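# Test a circuit board and sort it by the light

## Task

Pick up a gripper from the tool stand. Take the circuit board out of the tray and set it flat in the tester with its components on top, both of the tester's pins passing through the board's holes, and its white connector aimed at the lone black post. Shut the lid so the hook catches it. Once the signal light shows green or red, release the hook by pressing its small black tab down, lift the lid, and drop the board wholly into the bin matching that color. The board may be released once its center is lower than that bin's rim; the bins are loose, and a board in the wrong-colored bin means failure. Afterwards hang every gripper you used in an empty stand slot, open the changer's hold, and move the arm away. A locked-on tool counts as part of the arm.

## Robot and tools

ROBOT. A single six-joint UR12e-style arm. Its flange carries a tool changer with no fingers of its own. Two grippers hang in a stand: grip50 (opens to 50 mm) and grip85 (opens to 85 mm). Only one can be on the arm at a time.

FRAMES. Scene frame: origin on the table top beneath the arm base, +z up, +y to the left when facing along +x. The state line reports the centre of the changer's flat face (end_effector_position, metres; end_effector_quat_wxyz) plus linear (m/s) and angular (rad/s) velocity. The face frame's z axis points out of the arm, and both grippers close along the face x axis. Grip points in mm in face axes: grip50 (0, -25, 180); grip85 (0, 0, 173) when closed, 13 mm nearer the face when fully open. At long reach the printed position can be off.

execute_actions. Arguments: "actions" is a list holding zero or one entry. "pictures" (bool) is optional and asks for camera images.
- Empty list: a look. Nothing new is commanded, and you get the state and the images.
- {"rows": [...], "steps": n}: 1 to 15 rows and n at most 15 (default 15). Each step lasts 1/30 s, one row per step, and the final row is repeated if rows run out. An action needs at least 5 steps.
- {"steps": n} alone: a wait of up to 300 steps, counted from the previous result, so your reply time is included.

ROW LAYOUT. One list of 13 numbers, each from -1 to 1: dx, dy, dz, rx, ry, rz, tool/lock, grip50_position, grip50_force_limit, grip50_speed, grip85_position, grip85_force_limit, grip85_speed.
- The first six are an offset, not a pose. They are measured in the face's own axes from the face pose in the most recent result that reported it. Before any such result in a scene, and for the second and later calls within one reply, they are measured from wherever the arm is when the action begins.
- Every row refers to that same reference, not to the row before it.
- Scale: 1.0 equals 0.6 m or 180 degrees. rx, ry, rz together form one rotation vector.
- All zeros is not a hold: it pulls the arm back to the reference pose.
- Each step the commanded pose is clipped to 100 mm and 16 degrees from the measured pose. Motion lags commands by about 0.17 s.
- Five steps of each action are held back. They run while you think, and the result is taken before they run. A far target may need several actions. The line "Hand target" shows the pose the controller is heading for.

LOCK AND GRIPPERS (row fields 7 to 13).
- tool/lock: positive locks, negative unlocks, 0 keeps the last command. Each takes about 1 s.
- Position: grip50 +1 is 50 mm open, its pads meet near -0.65, and -1 closes until blocked. grip85 +1 is 85 mm open, its pads meet near -0.8, and -1 closes until blocked. To hold something, send -1, keep sending it, and check for object_status 2.
- force_limit: -1 gives about 20 N, +1 about 185 N (grip50) or 235 N (grip85).
- speed: -1 is about 20 mm/s, +1 about 150 mm/s.
- Gripper fields act only while tool_id names that gripper and it is ready.
- New force or speed values need a position change of at least 0.01 before they apply.

move. "target" is one 13-number row with the same layout and reference as above. The face follows a straight path there taking 0.5 to 10 s, and a path needing longer stops short. "speed": top speed in m/s, from 0.002 to 0.5, default 0.25; turning is capped at twice that value in rad/s. "stop_force": optional, 13 to 80 N. The path halts when push against the motion rises by that much, and the face backs off two steps. Use it only on slow, non-rotating approaches. Omit it when leaving a contact. The result adds a "move:" line giving the ending (done, contact, off_target, moving, held, fault), any limits (paced, held) and the distance to the target.

wait: "seconds", 0 to 10. Runs the scene without sending anything new.

zoom_image: "camera" is cam_high (672x504), cam_low (672x504) or cam_wrist (504x504). "region" is [x0, y0, x1, y1] in pixels from the top-left corner, at most 504x504.

read_manual: returns only licence text. finished_scene: "scene" takes the current scene's number and ends it for good.

TOOL CHANGE.
1. Press the face flat onto the tool plate: centre within about 1 mm, tilt within about 1 degree. The face's -y axis must point toward the open side of the fork.
2. When plate_near is 1, send lock +1 and wait for locked = 1.
3. The gripper then starts up: it shows n/a, closes, and opens fully, so keep nothing between its fingers.
4. To remove the tool, raise it 10 to 30 mm (about 20), slide it at least 110 mm in face -y out of the fork, then lift further.
5. To return it, follow the same path backwards. When in_stand is 1, hold still, send lock -1, and wait for unlocked = 1.
- Away from the stand, unlocking is ignored and unlock_refused reads 1.
- Slots are 180 mm apart. Fork arms lie 40 to 70 mm either side of the slot centre along face x, their tops 18 mm below a hung plate face.

RESULT FIELDS. object_status: 0 moving, 1 blocked while opening, 2 blocked while closing, 3 at target or pads touching. position_measured is in counts: for grip50, mm is about (250 - counts) x 0.202; for grip85, 78 is about 60 mm, 130 about 40, 180 about 20, 230 closed. HELD marks steps the clearance check blocked, and "pose unreachable" means it altered the command. Wrist force and torque are in face axes, noisy by a few N, and saturate near 100 N.

AVOID. Joint torque at its limit, or 150 N of outside force, freezes the arm for 10 s. The arm is stiff, so aim only slightly past a firm contact and go slowly. Motors warn at 70 °C and brake at 85 °C, so do not hold loads needlessly. Do not drop, slam or knock anything, and nothing may leave the table. Loose objects may get brief pushes.

Each tool is called after "Emit:" by a JSON object that holds its "fn" and its "kwargs", one argument or row to a line.

## Session

Emit:
{"fn": "execute_actions", "kwargs": {
  "actions": []
}}

Scene clock: 0.00 s of 14400.00 s.
end_effector_position=(+0.4226, +0.1912, +0.2120) locked=0 unlocked=1 plate_near=0 in_stand=0 unlock_refused=0 tool_id=none grip50_position_measured=n/a grip50_object_status=n/a grip85_position_measured=n/a grip85_object_status=n/a end_effector_quat_wxyz=(+0.015, -0.255, +0.965, -0.055) end_effector_velocity=(+0.000, +0.000, +0.000) end_effector_angular_velocity=(+0.000, +0.000, -0.000)
Joint positions: [-0.495 -1.788  2.599 -2.045 -0.944 -2.69 ]
Joint velocities: [ 0.     0.    -0.     0.001  0.    -0.   ]
Motor temperatures (°C, as the motors report them): [29 28 30 37 33 32]
Wrist force (N, on the end effector, along its own x y z axes, offset not removed): no reading
Wrist torque (N m, same axes, about the end effector's origin, offset not removed): no reading
Hand target: +0.423, +0.191, +0.212; +0.015, -0.255, +0.965, -0.055

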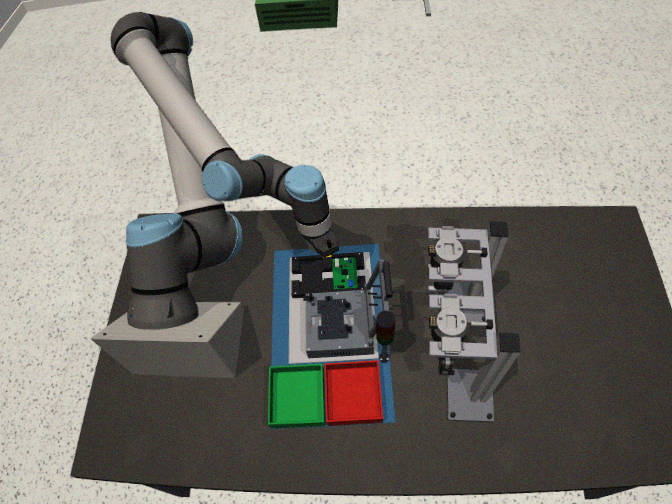

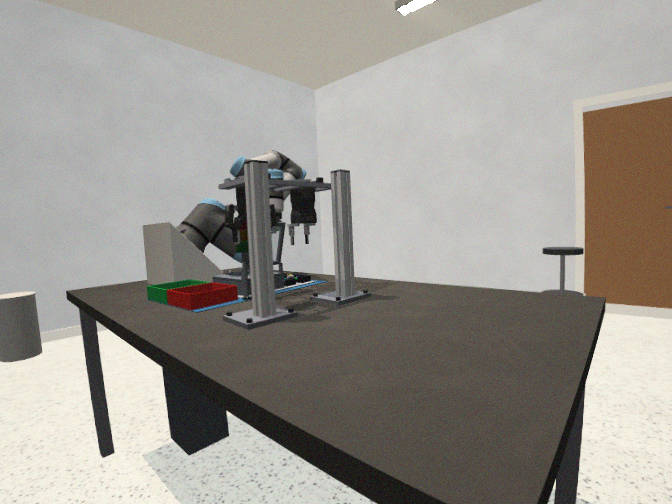

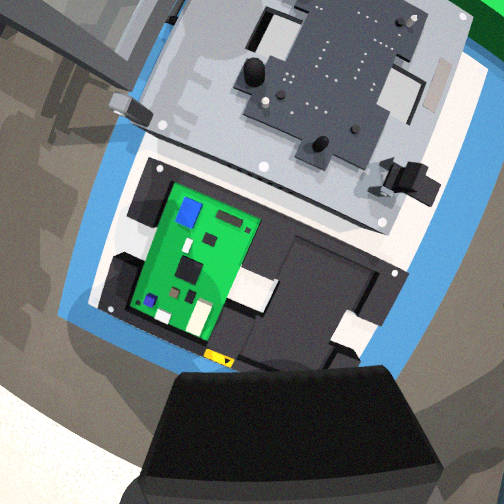

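Emit:
{"fn": "move", "kwargs": {
  "target": [0,0,-0.4,0,0,0.687,0,0,0,0,1,0,0],
  "speed": 0.3
}}

Scene clock: 4.40 s of 14400.00 s.
end_effector_position=(+0.4091, +0.2144, +0.4505) locked=0 unlocked=1 plate_near=0 in_stand=0 unlock_refused=0 tool_id=none grip50_position_measured=n/a grip50_object_status=n/a grip85_position_measured=n/a grip85_object_status=n/a end_effector_quat_wxyz=(+0.055, +0.730, +0.681, -0.013) end_effector_velocity=(-0.000, -0.000, +0.001) end_effector_angular_velocity=(-0.002, +0.001, -0.013)
Joint positions: [-0.827 -1.979  2.289 -1.355 -1.084 -0.888]
Joint velocities: [-0.001 -0.    -0.002  0.002 -0.004  0.012]
Motor temperatures (°C, as the motors report them): [29 28 30 37 33 32]
Wrist force (N, on the end effector, along its own x y z axes, offset not removed): [-5.2 4.9 2.4]
Wrist torque (N m, same axes, about the end effector's origin, offset not removed): [0.42 0.48 0.02]
Hand target: +0.409, +0.214, +0.451; +0.055, +0.730, +0.681, -0.013
Off the commanded pose: 0.000 m, 0 deg.
Kept back: nothing.
move: done

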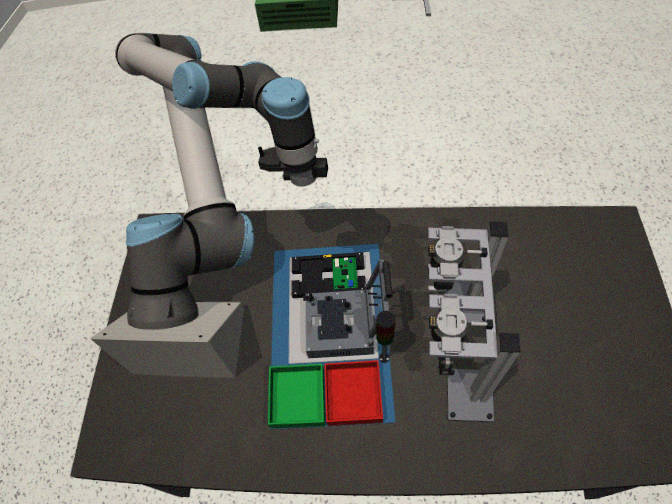

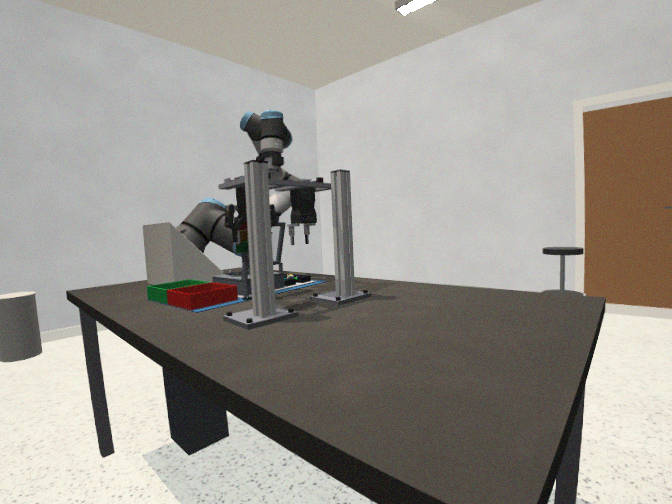

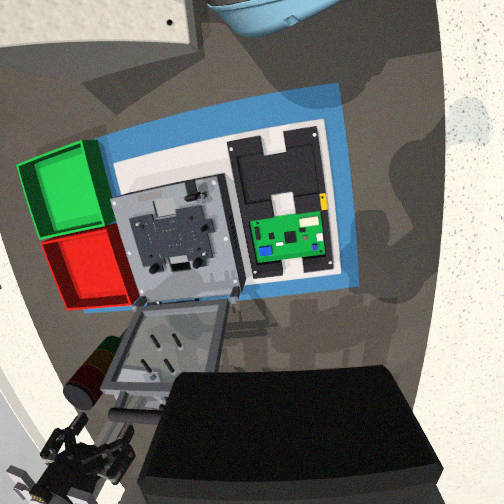

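Emit:
{"fn": "move", "kwargs": {
  "target": [0,0,0,0.0199,0.0299,0,0,0,0,0,1,0,0]
}}

Emit:
{"fn": "move", "kwargs": {
  "target": [-0.498,0.567,0.03,0,0,0,0,0,0,0,1,0,0],
  "speed": 0.3
}}

Scene clock: 5.43 s of 14400.00 s.
end_effector_position=(+0.4091, +0.2144, +0.4505) locked=0 unlocked=1 plate_near=0 in_stand=0 unlock_refused=0 tool_id=none grip50_position_measured=n/a grip50_object_status=n/a grip85_position_measured=n/a grip85_object_status=n/a end_effector_quat_wxyz=(+0.001, +0.731, +0.682, +0.000) end_effector_velocity=(+0.000, -0.000, +0.000) end_effector_angular_velocity=(+0.009, +0.005, +0.000)
Joint positions: [-0.829 -1.929  2.259 -1.247 -1.078 -0.95 ]
Joint velocities: [-0.     0.005 -0.003  0.01   0.    -0.006]
Motor temperatures (°C, as the motors report them): [29 28 30 37 33 32]
Wrist force (N, on the end effector, along its own x y z axes, offset not removed): [-2.0 -2.3 -0.8]
Wrist torque (N m, same axes, about the end effector's origin, offset not removed): [-0.08 0.30 -0.02]
Hand target: +0.409, +0.214, +0.450; +0.000, +0.731, +0.682, +0.000
Off the commanded pose: 0.000 m, 0 deg.
Kept back: nothing.
move: done

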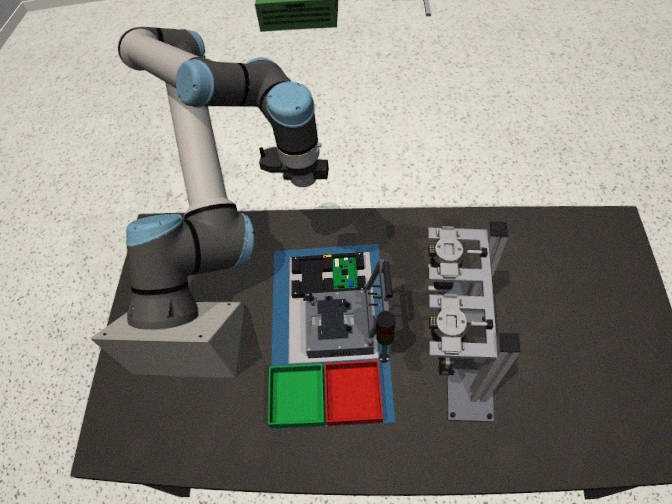

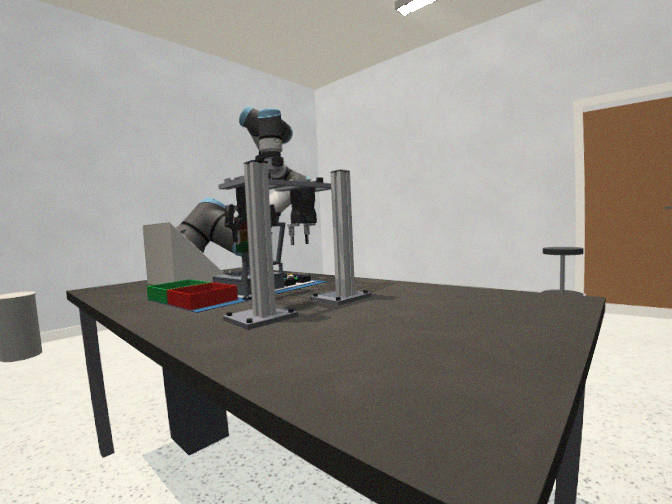

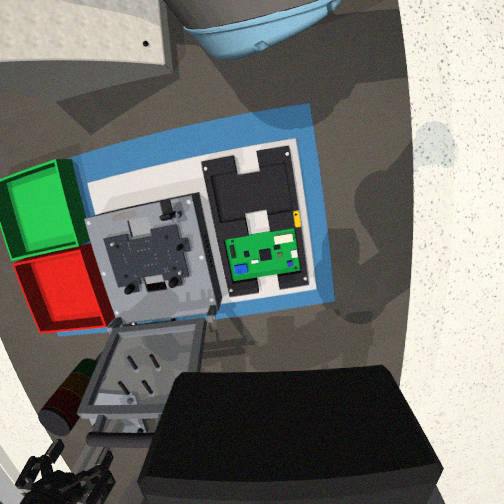

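Scene clock: 7.57 s of 14400.00 s.
end_effector_position=(+0.7281, -0.1065, +0.4328) locked=0 unlocked=1 plate_near=0 in_stand=0 unlock_refused=0 tool_id=none grip50_position_measured=n/a grip50_object_status=n/a grip85_position_measured=n/a grip85_object_status=n/a end_effector_quat_wxyz=(+0.001, +0.731, +0.682, +0.000) end_effector_velocity=(+0.001, -0.001, +0.000) end_effector_angular_velocity=(+0.001, -0.000, -0.000)
Joint positions: [-0.706 -1.053  1.809 -1.731 -1.006 -0.834]
Joint velocities: [ 0.     0.003 -0.003  0.001  0.001  0.   ]
Motor temperatures (°C, as the motors report them): [29 28 30 37 33 32]
Wrist force (N, on the end effector, along its own x y z axes, offset not removed): [-2.0 -4.5 2.4]
Wrist torque (N m, same axes, about the end effector's origin, offset not removed): [-0.37 0.10 0.12]
Hand target: +0.728, -0.107, +0.433; +0.001, +0.731, +0.682, +0.000
Off the commanded pose: 0.001 m, 0 deg.
Kept back: nothing.
move: done

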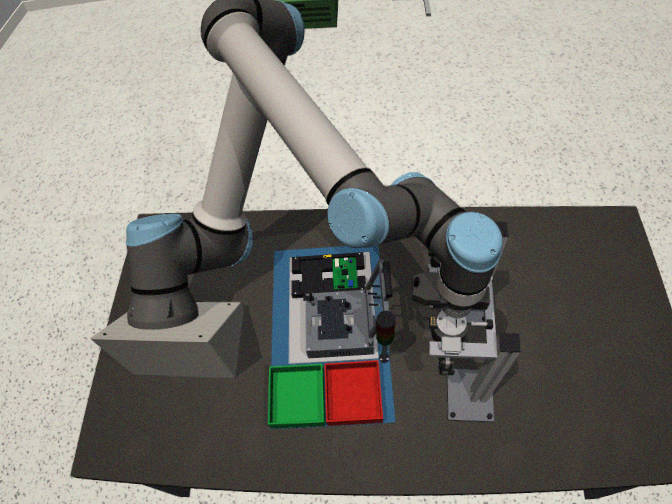

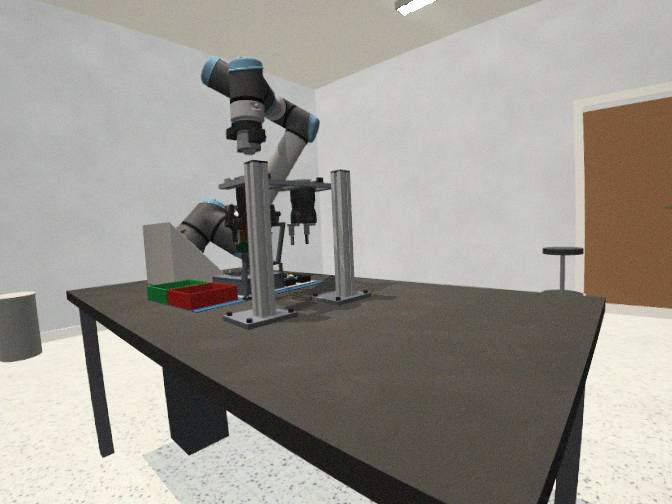

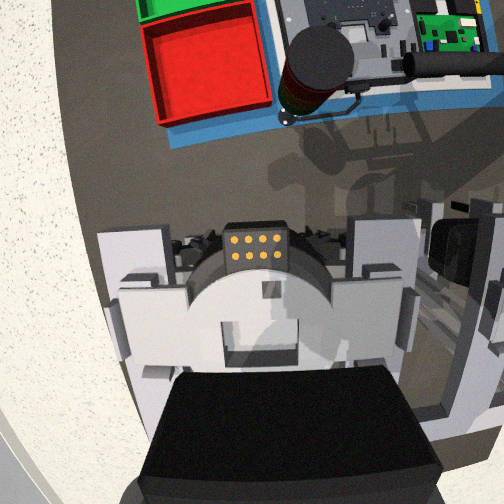

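Emit:
{"fn": "move", "kwargs": {
  "target": [-0.0047,0.0037,0.1,0,0,0,0,0,0,0,1,0,0],
  "speed": 0.06
}}

Scene clock: 9.20 s of 14400.00 s.
end_effector_position=(+0.7302, -0.1094, +0.3729) locked=0 unlocked=1 plate_near=0 in_stand=0 unlock_refused=0 tool_id=none grip50_position_measured=n/a grip50_object_status=n/a grip85_position_measured=n/a grip85_object_status=n/a end_effector_quat_wxyz=(+0.001, +0.731, +0.682, +0.000) end_effector_velocity=(+0.000, +0.000, -0.002) end_effector_angular_velocity=(-0.000, -0.001, +0.001)
Joint positions: [-0.666 -1.02   1.865 -1.842 -0.984 -0.794]
Joint velocities: [ 0.001  0.001  0.001 -0.004  0.001  0.001]
Motor temperatures (°C, as the motors report them): [29 28 30 37 33 32]
Wrist force (N, on the end effector, along its own x y z axes, offset not removed): [-1.9 -2.4 1.5]
Wrist torque (N m, same axes, about the end effector's origin, offset not removed): [-0.16 0.02 0.09]
Hand target: +0.730, -0.109, +0.373; +0.001, +0.731, +0.682, +0.000
Off the commanded pose: 0.000 m, 0 deg.
Kept back: nothing.
move: done

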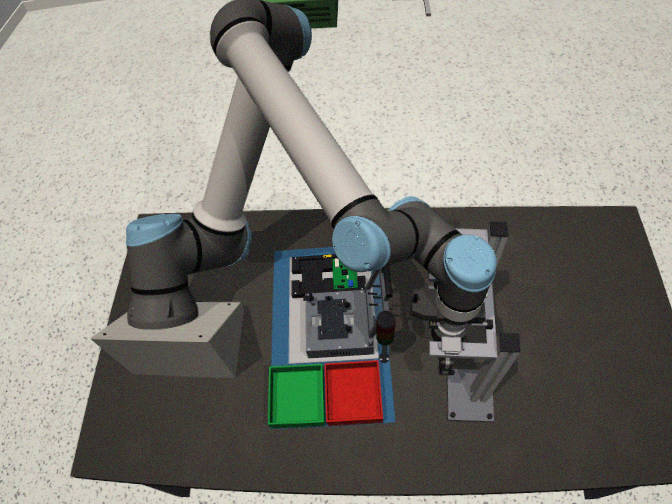

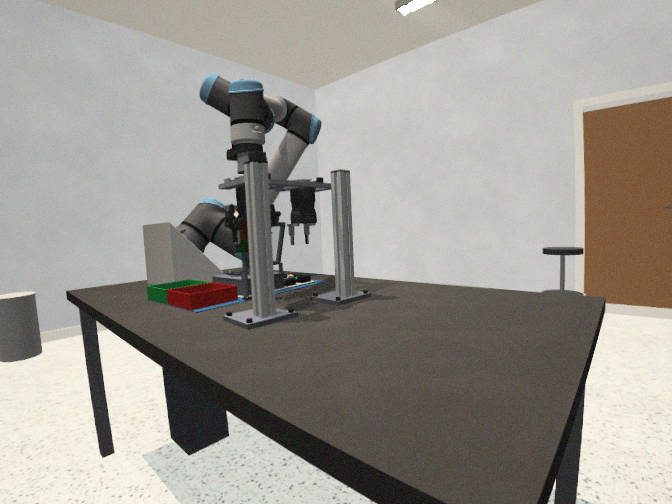

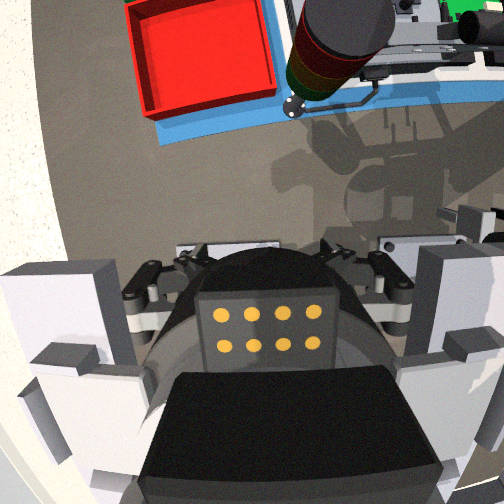

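Emit:
{"fn": "move", "kwargs": {
  "target": [0,0,0.025,0,0,0,0,0,0,0,1,0,0],
  "speed": 0.008,
  "stop_force": 13
}}

Scene clock: 10.50 s of 14400.00 s.
end_effector_position=(+0.7301, -0.1095, +0.3669) locked=0 unlocked=1 plate_near=0 in_stand=0 unlock_refused=0 tool_id=none grip50_position_measured=n/a grip50_object_status=n/a grip85_position_measured=n/a grip85_object_status=n/a end_effector_quat_wxyz=(+0.000, +0.731, +0.682, +0.000) end_effector_velocity=(+0.001, +0.000, +0.003) end_effector_angular_velocity=(-0.001, -0.000, +0.003)
Joint positions: [-0.662 -1.017  1.871 -1.853 -0.981 -0.79 ]
Joint velocities: [-0.001 -0.001 -0.003  0.004 -0.001 -0.003]
Motor temperatures (°C, as the motors report them): [29 28 30 37 33 32]
Wrist force (N, on the end effector, along its own x y z axes, offset not removed): [-2.9 2.7 -1.0]
Wrist torque (N m, same axes, about the end effector's origin, offset not removed): [0.43 0.06 0.10]
Hand target: +0.730, -0.109, +0.367; +0.001, +0.731, +0.682, +0.000
Off the commanded pose: 0.009 m, 0 deg.
Kept back: nothing.
move: contact

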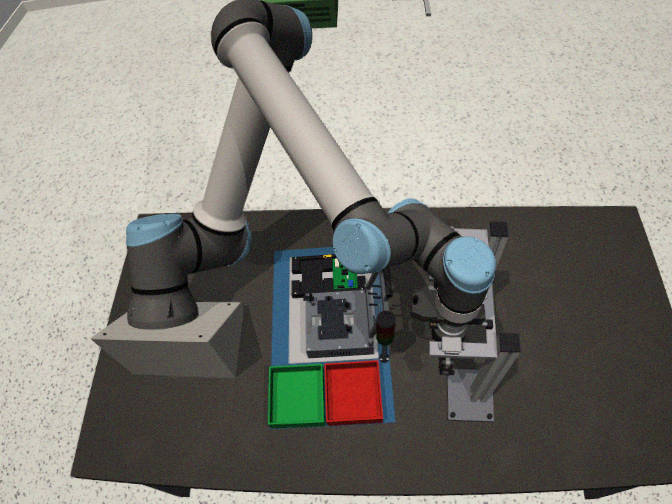

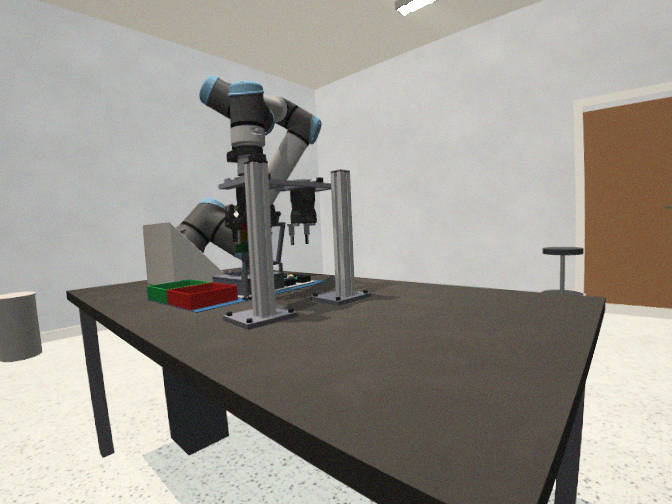

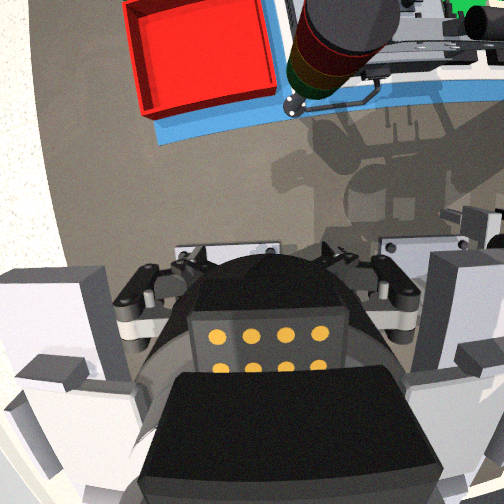

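Emit:
{"fn": "move", "kwargs": {
  "target": [-0.004,-0.0037,-0.005,0,0,0,0,0,0,0,1,0,0],
  "speed": 0.02
}}

Emit:
{"fn": "move", "kwargs": {
  "target": [0,0,0.02,0,0,0,0,0,0,0,1,0,0],
  "speed": 0.008,
  "stop_force": 13
}}

Scene clock: 11.43 s of 14400.00 s.
end_effector_position=(+0.7278, -0.1116, +0.3698) locked=0 unlocked=1 plate_near=0 in_stand=0 unlock_refused=0 tool_id=none grip50_position_measured=n/a grip50_object_status=n/a grip85_position_measured=n/a grip85_object_status=n/a end_effector_quat_wxyz=(+0.000, +0.731, +0.682, +0.000) end_effector_velocity=(-0.001, -0.001, +0.001) end_effector_angular_velocity=(-0.000, +0.000, +0.000)
Joint positions: [-0.667 -1.018  1.871 -1.849 -0.984 -0.795]
Joint velocities: [-0.002 -0.     0.     0.001 -0.001 -0.002]
Motor temperatures (°C, as the motors report them): [29 28 30 37 33 32]
Wrist force (N, on the end effector, along its own x y z axes, offset not removed): [-3.3 -2.0 -0.1]
Wrist torque (N m, same axes, about the end effector's origin, offset not removed): [-0.27 0.33 -0.03]
Hand target: +0.728, -0.112, +0.370; +0.000, +0.731, +0.682, +0.000
Off the commanded pose: 0.000 m, 0 deg.
Kept back: nothing.
move: done

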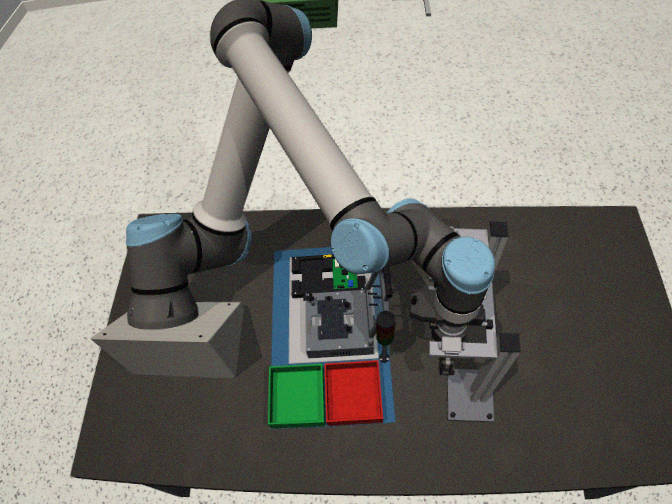

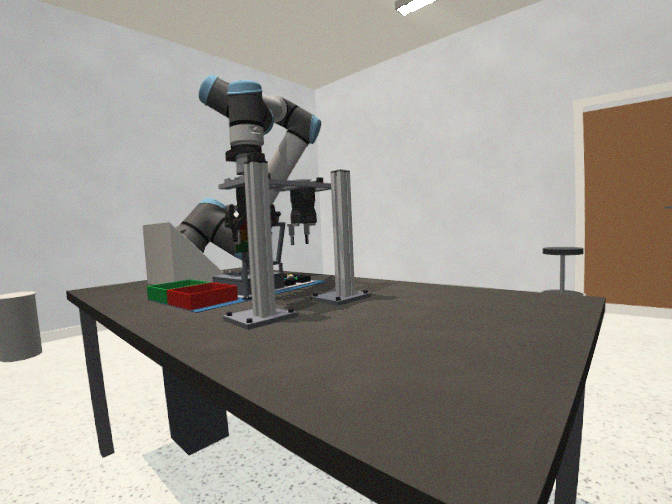

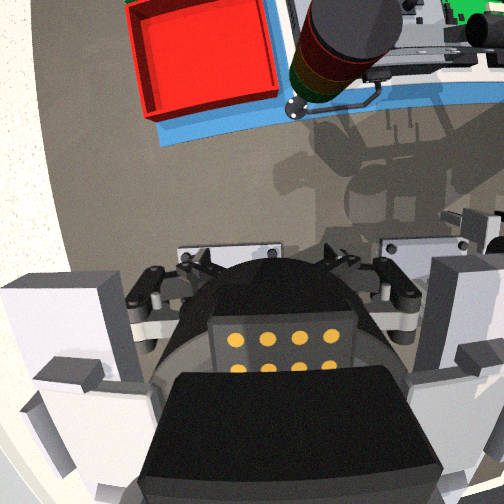

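Scene clock: 12.83 s of 14400.00 s.
end_effector_position=(+0.7279, -0.1115, +0.3616) locked=0 unlocked=1 plate_near=0 in_stand=1 unlock_refused=0 tool_id=none grip50_position_measured=n/a grip50_object_status=n/a grip85_position_measured=n/a grip85_object_status=n/a end_effector_quat_wxyz=(+0.000, +0.731, +0.682, +0.000) end_effector_velocity=(-0.001, +0.000, +0.002) end_effector_angular_velocity=(+0.002, +0.001, +0.000)
Joint positions: [-0.661 -1.014  1.879 -1.865 -0.981 -0.789]
Joint velocities: [-0.002 -0.001 -0.001  0.006  0.    -0.003]
Motor temperatures (°C, as the motors report them): [29 28 30 37 33 32]
Wrist force (N, on the end effector, along its own x y z axes, offset not removed): [46.0 5.1 -9.1]
Wrist torque (N m, same axes, about the end effector's origin, offset not removed): [-0.65 0.19 -0.87]
Hand target: +0.728, -0.112, +0.362; +0.001, +0.731, +0.682, +0.000
Off the commanded pose: 0.004 m, 0 deg.
Kept back: nothing.
move: contact

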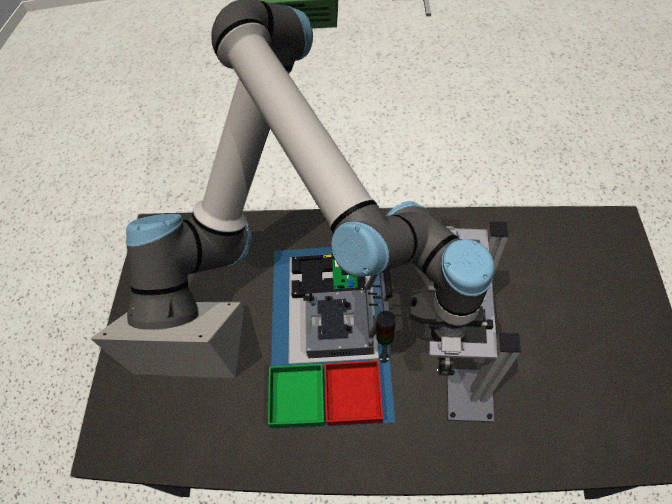

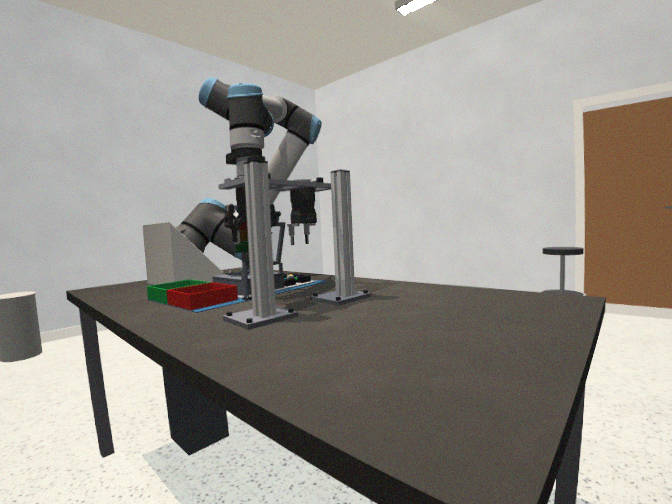

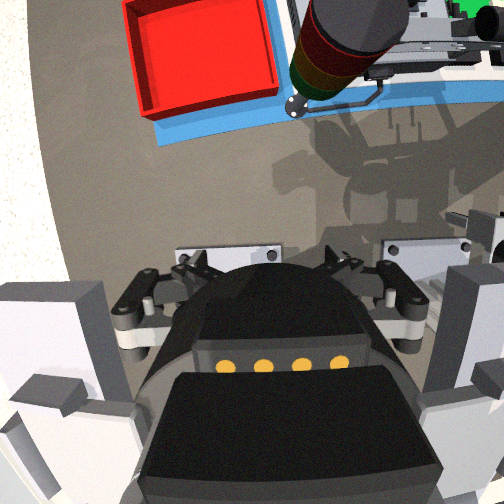

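Emit:
{"fn": "move", "kwargs": {
  "target": [0.002,0,0,0,0,0,0,0,0,0,1,0,0],
  "speed": 0.01
}}

Emit:
{"fn": "move", "kwargs": {
  "target": [0,0,0.006,0,0,0,0,0,0,0,1,0,0],
  "speed": 0.005,
  "stop_force": 13
}}

Scene clock: 13.77 s of 14400.00 s.
end_effector_position=(+0.7279, -0.1104, +0.3616) locked=0 unlocked=1 plate_near=0 in_stand=1 unlock_refused=0 tool_id=none grip50_position_measured=n/a grip50_object_status=n/a grip85_position_measured=n/a grip85_object_status=n/a end_effector_quat_wxyz=(+0.000, +0.731, +0.682, +0.000) end_effector_velocity=(+0.000, +0.000, -0.000) end_effector_angular_velocity=(+0.001, -0.001, -0.000)
Joint positions: [-0.66  -1.015  1.879 -1.864 -0.98  -0.788]
Joint velocities: [ 0.    -0.     0.    -0.     0.001  0.001]
Motor temperatures (°C, as the motors report them): [29 28 30 37 33 32]
Wrist force (N, on the end effector, along its own x y z axes, offset not removed): [-2.1 3.4 -2.7]
Wrist torque (N m, same axes, about the end effector's origin, offset not removed): [0.07 0.16 0.18]
Hand target: +0.728, -0.110, +0.362; +0.000, +0.731, +0.682, +0.000
Off the commanded pose: 0.000 m, 0 deg.
Kept back: nothing.
move: done

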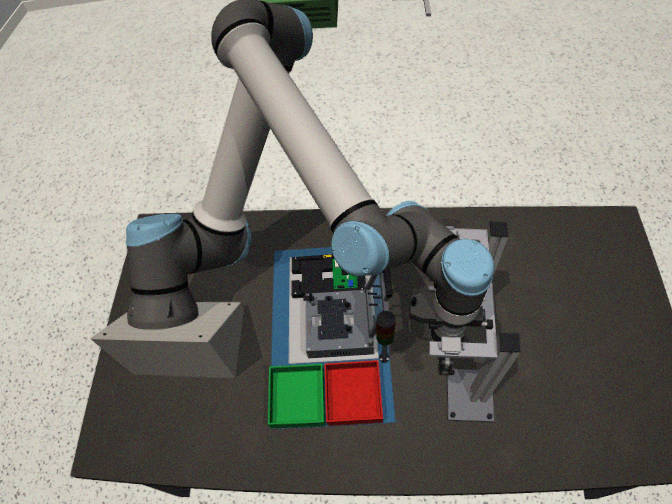

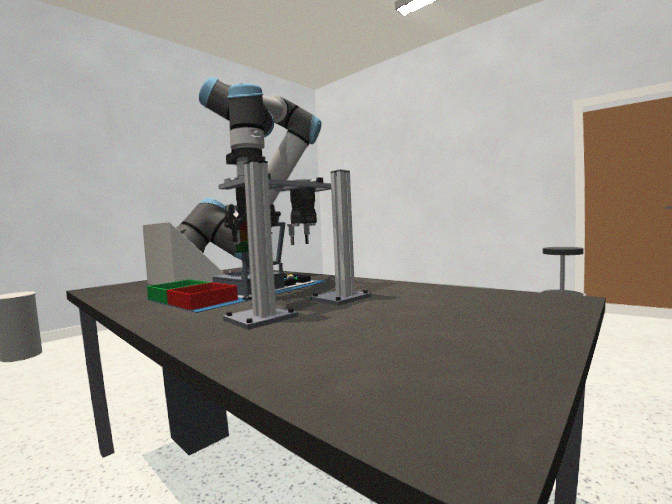

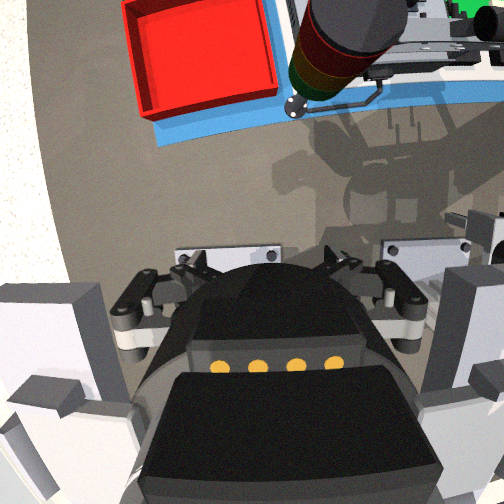

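Scene clock: 14.40 s of 14400.00 s.
end_effector_position=(+0.7280, -0.1104, +0.3602) locked=0 unlocked=1 plate_near=1 in_stand=1 unlock_refused=0 tool_id=none grip50_position_measured=n/a grip50_object_status=n/a grip85_position_measured=n/a grip85_object_status=n/a end_effector_quat_wxyz=(+0.001, +0.731, +0.682, +0.000) end_effector_velocity=(-0.000, +0.000, +0.001) end_effector_angular_velocity=(+0.001, +0.000, +0.000)
Joint positions: [-0.659 -1.014  1.881 -1.867 -0.98  -0.787]
Joint velocities: [-0.001 -0.001 -0.001  0.003  0.    -0.002]
Motor temperatures (°C, as the motors report them): [29 28 30 37 33 32]
Wrist force (N, on the end effector, along its own x y z axes, offset not removed): [-5.5 21.9 -17.9]
Wrist torque (N m, same axes, about the end effector's origin, offset not removed): [-0.30 0.46 -1.14]
Hand target: +0.728, -0.110, +0.361; +0.001, +0.731, +0.682, +0.000
Off the commanded pose: 0.002 m, 0 deg.
Kept back: nothing.
move: contact

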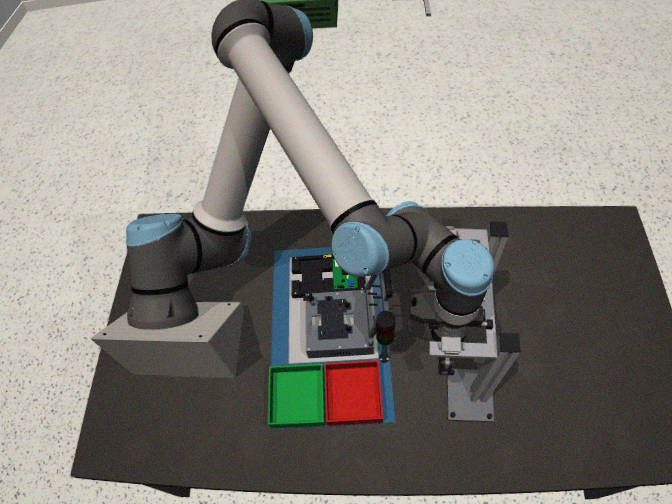

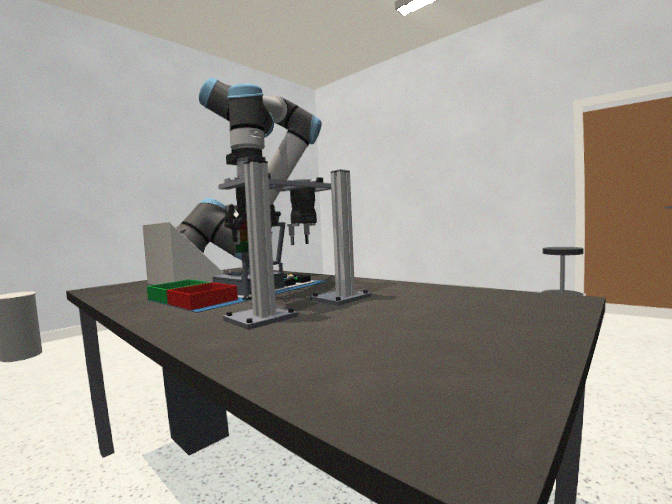

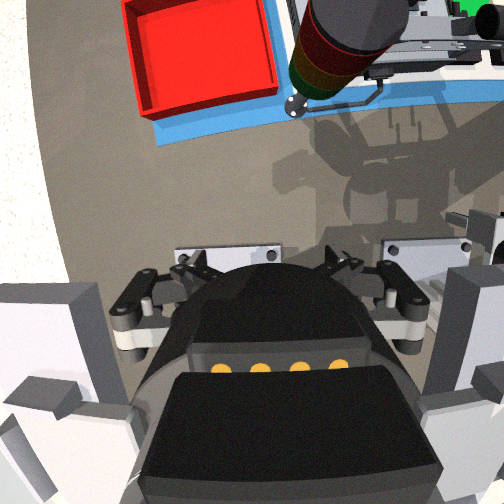

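Emit:
{"fn": "execute_actions", "kwargs": {
  "actions": [
    {"rows":[[0,0,0,0,0,0,1,0,0,0,-1,0,0]],"steps":15}
  ]
}}

Emit:
{"fn": "execute_actions", "kwargs": {
  "actions": [
    {"steps":30}
  ]
}}

Emit:
{"fn": "move", "kwargs": {
  "target": [0,0,-0.035,0,0,0,0,0,0,0,-1,0,0],
  "speed": 0.03
}}

Emit:
{"fn": "move", "kwargs": {
  "target": [0,-0.15,0,0,0,0,0,0,0,0,-1,0,0],
  "speed": 0.05
}}

Scene clock: 15.03 s of 14400.00 s.
end_effector_position=(+0.7281, -0.1103, +0.3604) locked=0 unlocked=0 plate_near=1 in_stand=1 unlock_refused=0 tool_id=none grip50_position_measured=n/a grip50_object_status=n/a grip85_position_measured=n/a grip85_object_status=n/a end_effector_quat_wxyz=(+0.001, +0.731, +0.682, +0.000) end_effector_velocity=(+0.000, -0.000, -0.000) end_effector_angular_velocity=(+0.000, -0.001, -0.001)
Joint positions: [-0.659 -1.014  1.881 -1.867 -0.98  -0.787]
Joint velocities: [ 0.     0.     0.    -0.001  0.001  0.002]
Motor temperatures (°C, as the motors report them): [29 28 30 37 33 32]
Wrist force (N, on the end effector, along its own x y z axes, offset not removed): [2.4 5.5 -12.8]
Wrist torque (N m, same axes, about the end effector's origin, offset not removed): [-0.03 0.20 -0.62]
Steps of this call (steps 1 to 9: nothing new was sent; steps 10 to 19: the first 10 steps of this action). Readings (end_effector_position | what the end effector reports):
10: (+0.7280, -0.1103, +0.3605) | locked=0 unlocked=0 plate_near=1 in_stand=1 unlock_refused=0 tool_id=none grip50_position_measured=n/a grip50_object_status=n/a grip85_position_measured=n/a grip85_object_status=n/a
11: (+0.7280, -0.1103, +0.3605) | locked=0 unlocked=0 plate_near=1 in_stand=1 unlock_refused=0 tool_id=none grip50_position_measured=n/a grip50_object_status=n/a grip85_position_measured=n/a grip85_object_status=n/a
13: (+0.7280, -0.1103, +0.3605) | locked=0 unlocked=0 plate_near=1 in_stand=1 unlock_refused=0 tool_id=none grip50_position_measured=n/a grip50_object_status=n/a grip85_position_measured=n/a grip85_object_status=n/a
17: (+0.7281, -0.1103, +0.3605) | locked=0 unlocked=0 plate_near=1 in_stand=1 unlock_refused=0 tool_id=none grip50_position_measured=n/a grip50_object_status=n/a grip85_position_measured=n/a grip85_object_status=n/a
19: the state above

Scene clock: 16.03 s of 14400.00 s.
end_effector_position=(+0.7281, -0.1104, +0.3602) locked=1 unlocked=0 plate_near=1 in_stand=1 unlock_refused=0 tool_id=grip85 grip50_position_measured=n/a grip50_object_status=n/a grip85_position_measured=n/a grip85_object_status=n/a end_effector_quat_wxyz=(+0.001, +0.731, +0.682, +0.000) end_effector_velocity=(-0.000, -0.000, -0.000) end_effector_angular_velocity=(+0.001, +0.000, -0.001)
Joint positions: [-0.659 -1.014  1.881 -1.867 -0.98  -0.787]
Joint velocities: [-0.     0.     0.     0.001  0.    -0.   ]
Motor temperatures (°C, as the motors report them): [29 28 30 37 33 32]
Wrist force (N, on the end effector, along its own x y z axes, offset not removed): [1.8 20.4 -26.1]
Wrist torque (N m, same axes, about the end effector's origin, offset not removed): [0.44 -1.25 -0.83]
Hand target: +0.728, -0.110, +0.360; +0.001, +0.731, +0.682, +0.000
Off the commanded pose: 0.000 m, 0 deg.
Kept back: nothing.
Steps of this call (steps 1 to 5: the last 5 steps of your previous action; steps 6 to 30: nothing new was sent). Readings (end_effector_position | what the end effector reports):
1: (+0.7281, -0.1103, +0.3604) | locked=0 unlocked=0 plate_near=1 in_stand=1 unlock_refused=0 tool_id=none grip50_position_measured=n/a grip50_object_status=n/a grip85_position_measured=n/a grip85_object_status=n/a
2: (+0.7281, -0.1104, +0.3604) | locked=0 unlocked=0 plate_near=1 in_stand=1 unlock_refused=0 tool_id=none grip50_position_measured=n/a grip50_object_status=n/a grip85_position_measured=n/a grip85_object_status=n/a
4: (+0.7281, -0.1104, +0.3603) | locked=0 unlocked=0 plate_near=1 in_stand=1 unlock_refused=0 tool_id=none grip50_position_measured=n/a grip50_object_status=n/a grip85_position_measured=n/a grip85_object_status=n/a
8: (+0.7281, -0.1104, +0.3603) | locked=0 unlocked=0 plate_near=1 in_stand=1 unlock_refused=0 tool_id=none grip50_position_measured=n/a grip50_object_status=n/a grip85_position_measured=n/a grip85_object_status=n/a
30: the state above

Scene clock: 17.07 s of 14400.00 s.
end_effector_position=(+0.7280, -0.1104, +0.3811) locked=1 unlocked=0 plate_near=1 in_stand=0 unlock_refused=0 tool_id=grip85 grip50_position_measured=n/a grip50_object_status=n/a grip85_position_measured=n/a grip85_object_status=n/a end_effector_quat_wxyz=(+0.001, +0.731, +0.682, +0.000) end_effector_velocity=(-0.000, -0.000, +0.002) end_effector_angular_velocity=(-0.000, +0.000, +0.000)
Joint positions: [-0.674 -1.025  1.861 -1.828 -0.987 -0.802]
Joint velocities: [-0.001 -0.001 -0.001  0.003 -0.001 -0.001]
Motor temperatures (°C, as the motors report them): [29 28 30 37 33 32]
Wrist force (N, on the end effector, along its own x y z axes, offset not removed): [0.6 -2.1 2.8]
Wrist torque (N m, same axes, about the end effector's origin, offset not removed): [-0.26 -0.14 0.25]
Hand target: +0.728, -0.110, +0.381; +0.001, +0.731, +0.682, +0.000
Off the commanded pose: 0.000 m, 0 deg.
Kept back: nothing.
move: done

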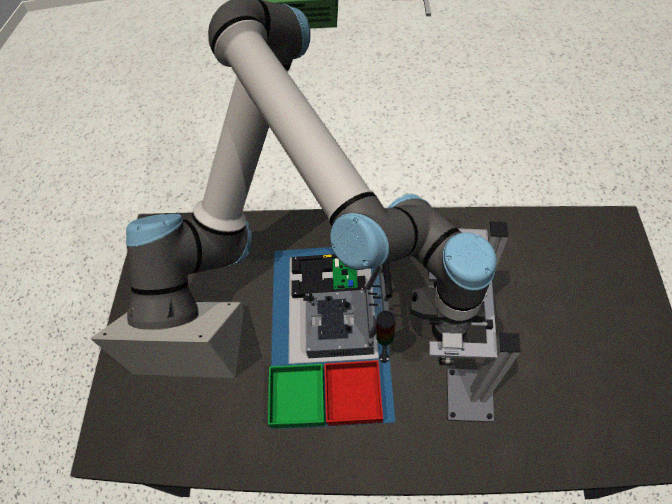

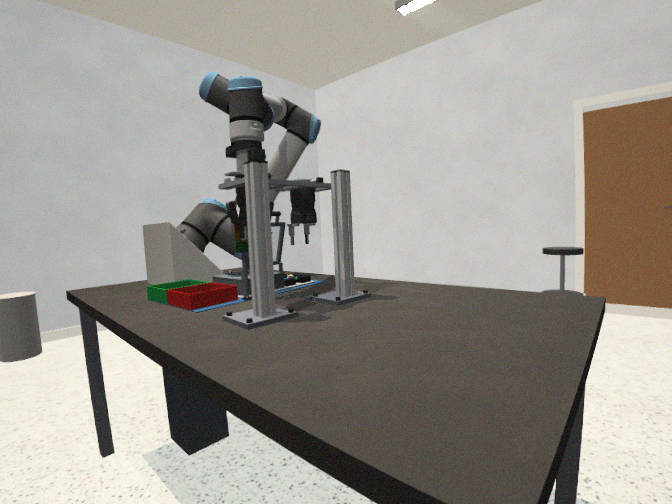

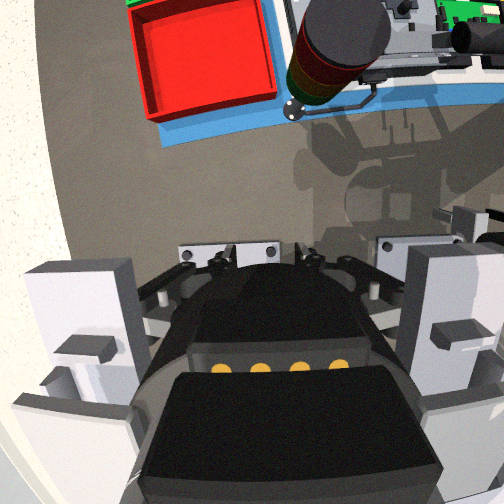

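Scene clock: 20.50 s of 14400.00 s.
end_effector_position=(+0.6383, -0.1043, +0.3809) locked=1 unlocked=0 plate_near=1 in_stand=0 unlock_refused=0 tool_id=grip85 grip50_position_measured=n/a grip50_object_status=n/a grip85_position_measured=232 grip85_object_status=3 end_effector_quat_wxyz=(+0.001, +0.731, +0.682, +0.000) end_effector_velocity=(-0.000, -0.000, +0.000) end_effector_angular_velocity=(-0.002, +0.001, +0.000)
Joint positions: [-0.748 -1.128  2.021 -1.847 -1.029 -0.875]
Joint velocities: [-0.    -0.     0.    -0.001 -0.002  0.   ]
Motor temperatures (°C, as the motors report them): [29 28 30 37 33 32]
Wrist force (N, on the end effector, along its own x y z axes, offset not removed): [-0.5 -2.8 -1.1]
Wrist torque (N m, same axes, about the end effector's origin, offset not removed): [-0.37 0.09 0.12]
Hand target: +0.638, -0.104, +0.381; +0.001, +0.731, +0.682, +0.000
Off the commanded pose: 0.000 m, 0 deg.
Kept back: nothing.
move: done

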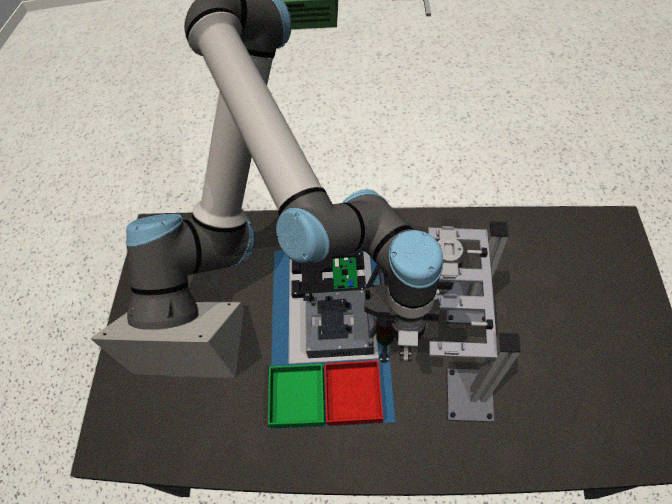

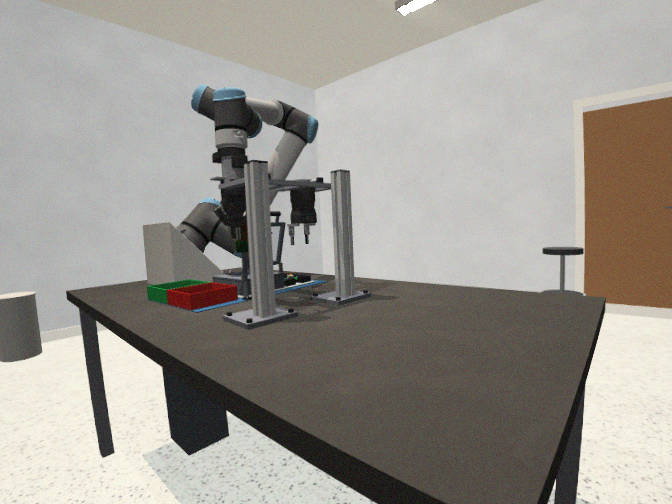

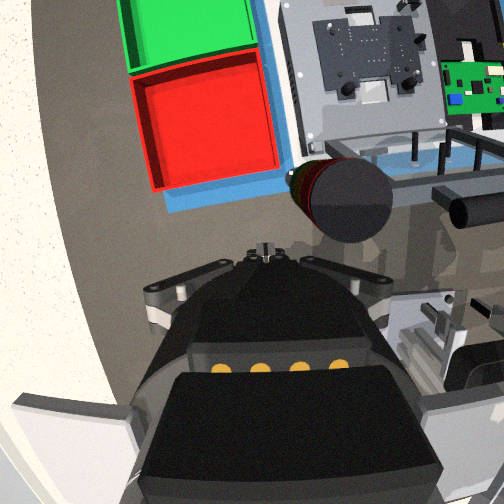

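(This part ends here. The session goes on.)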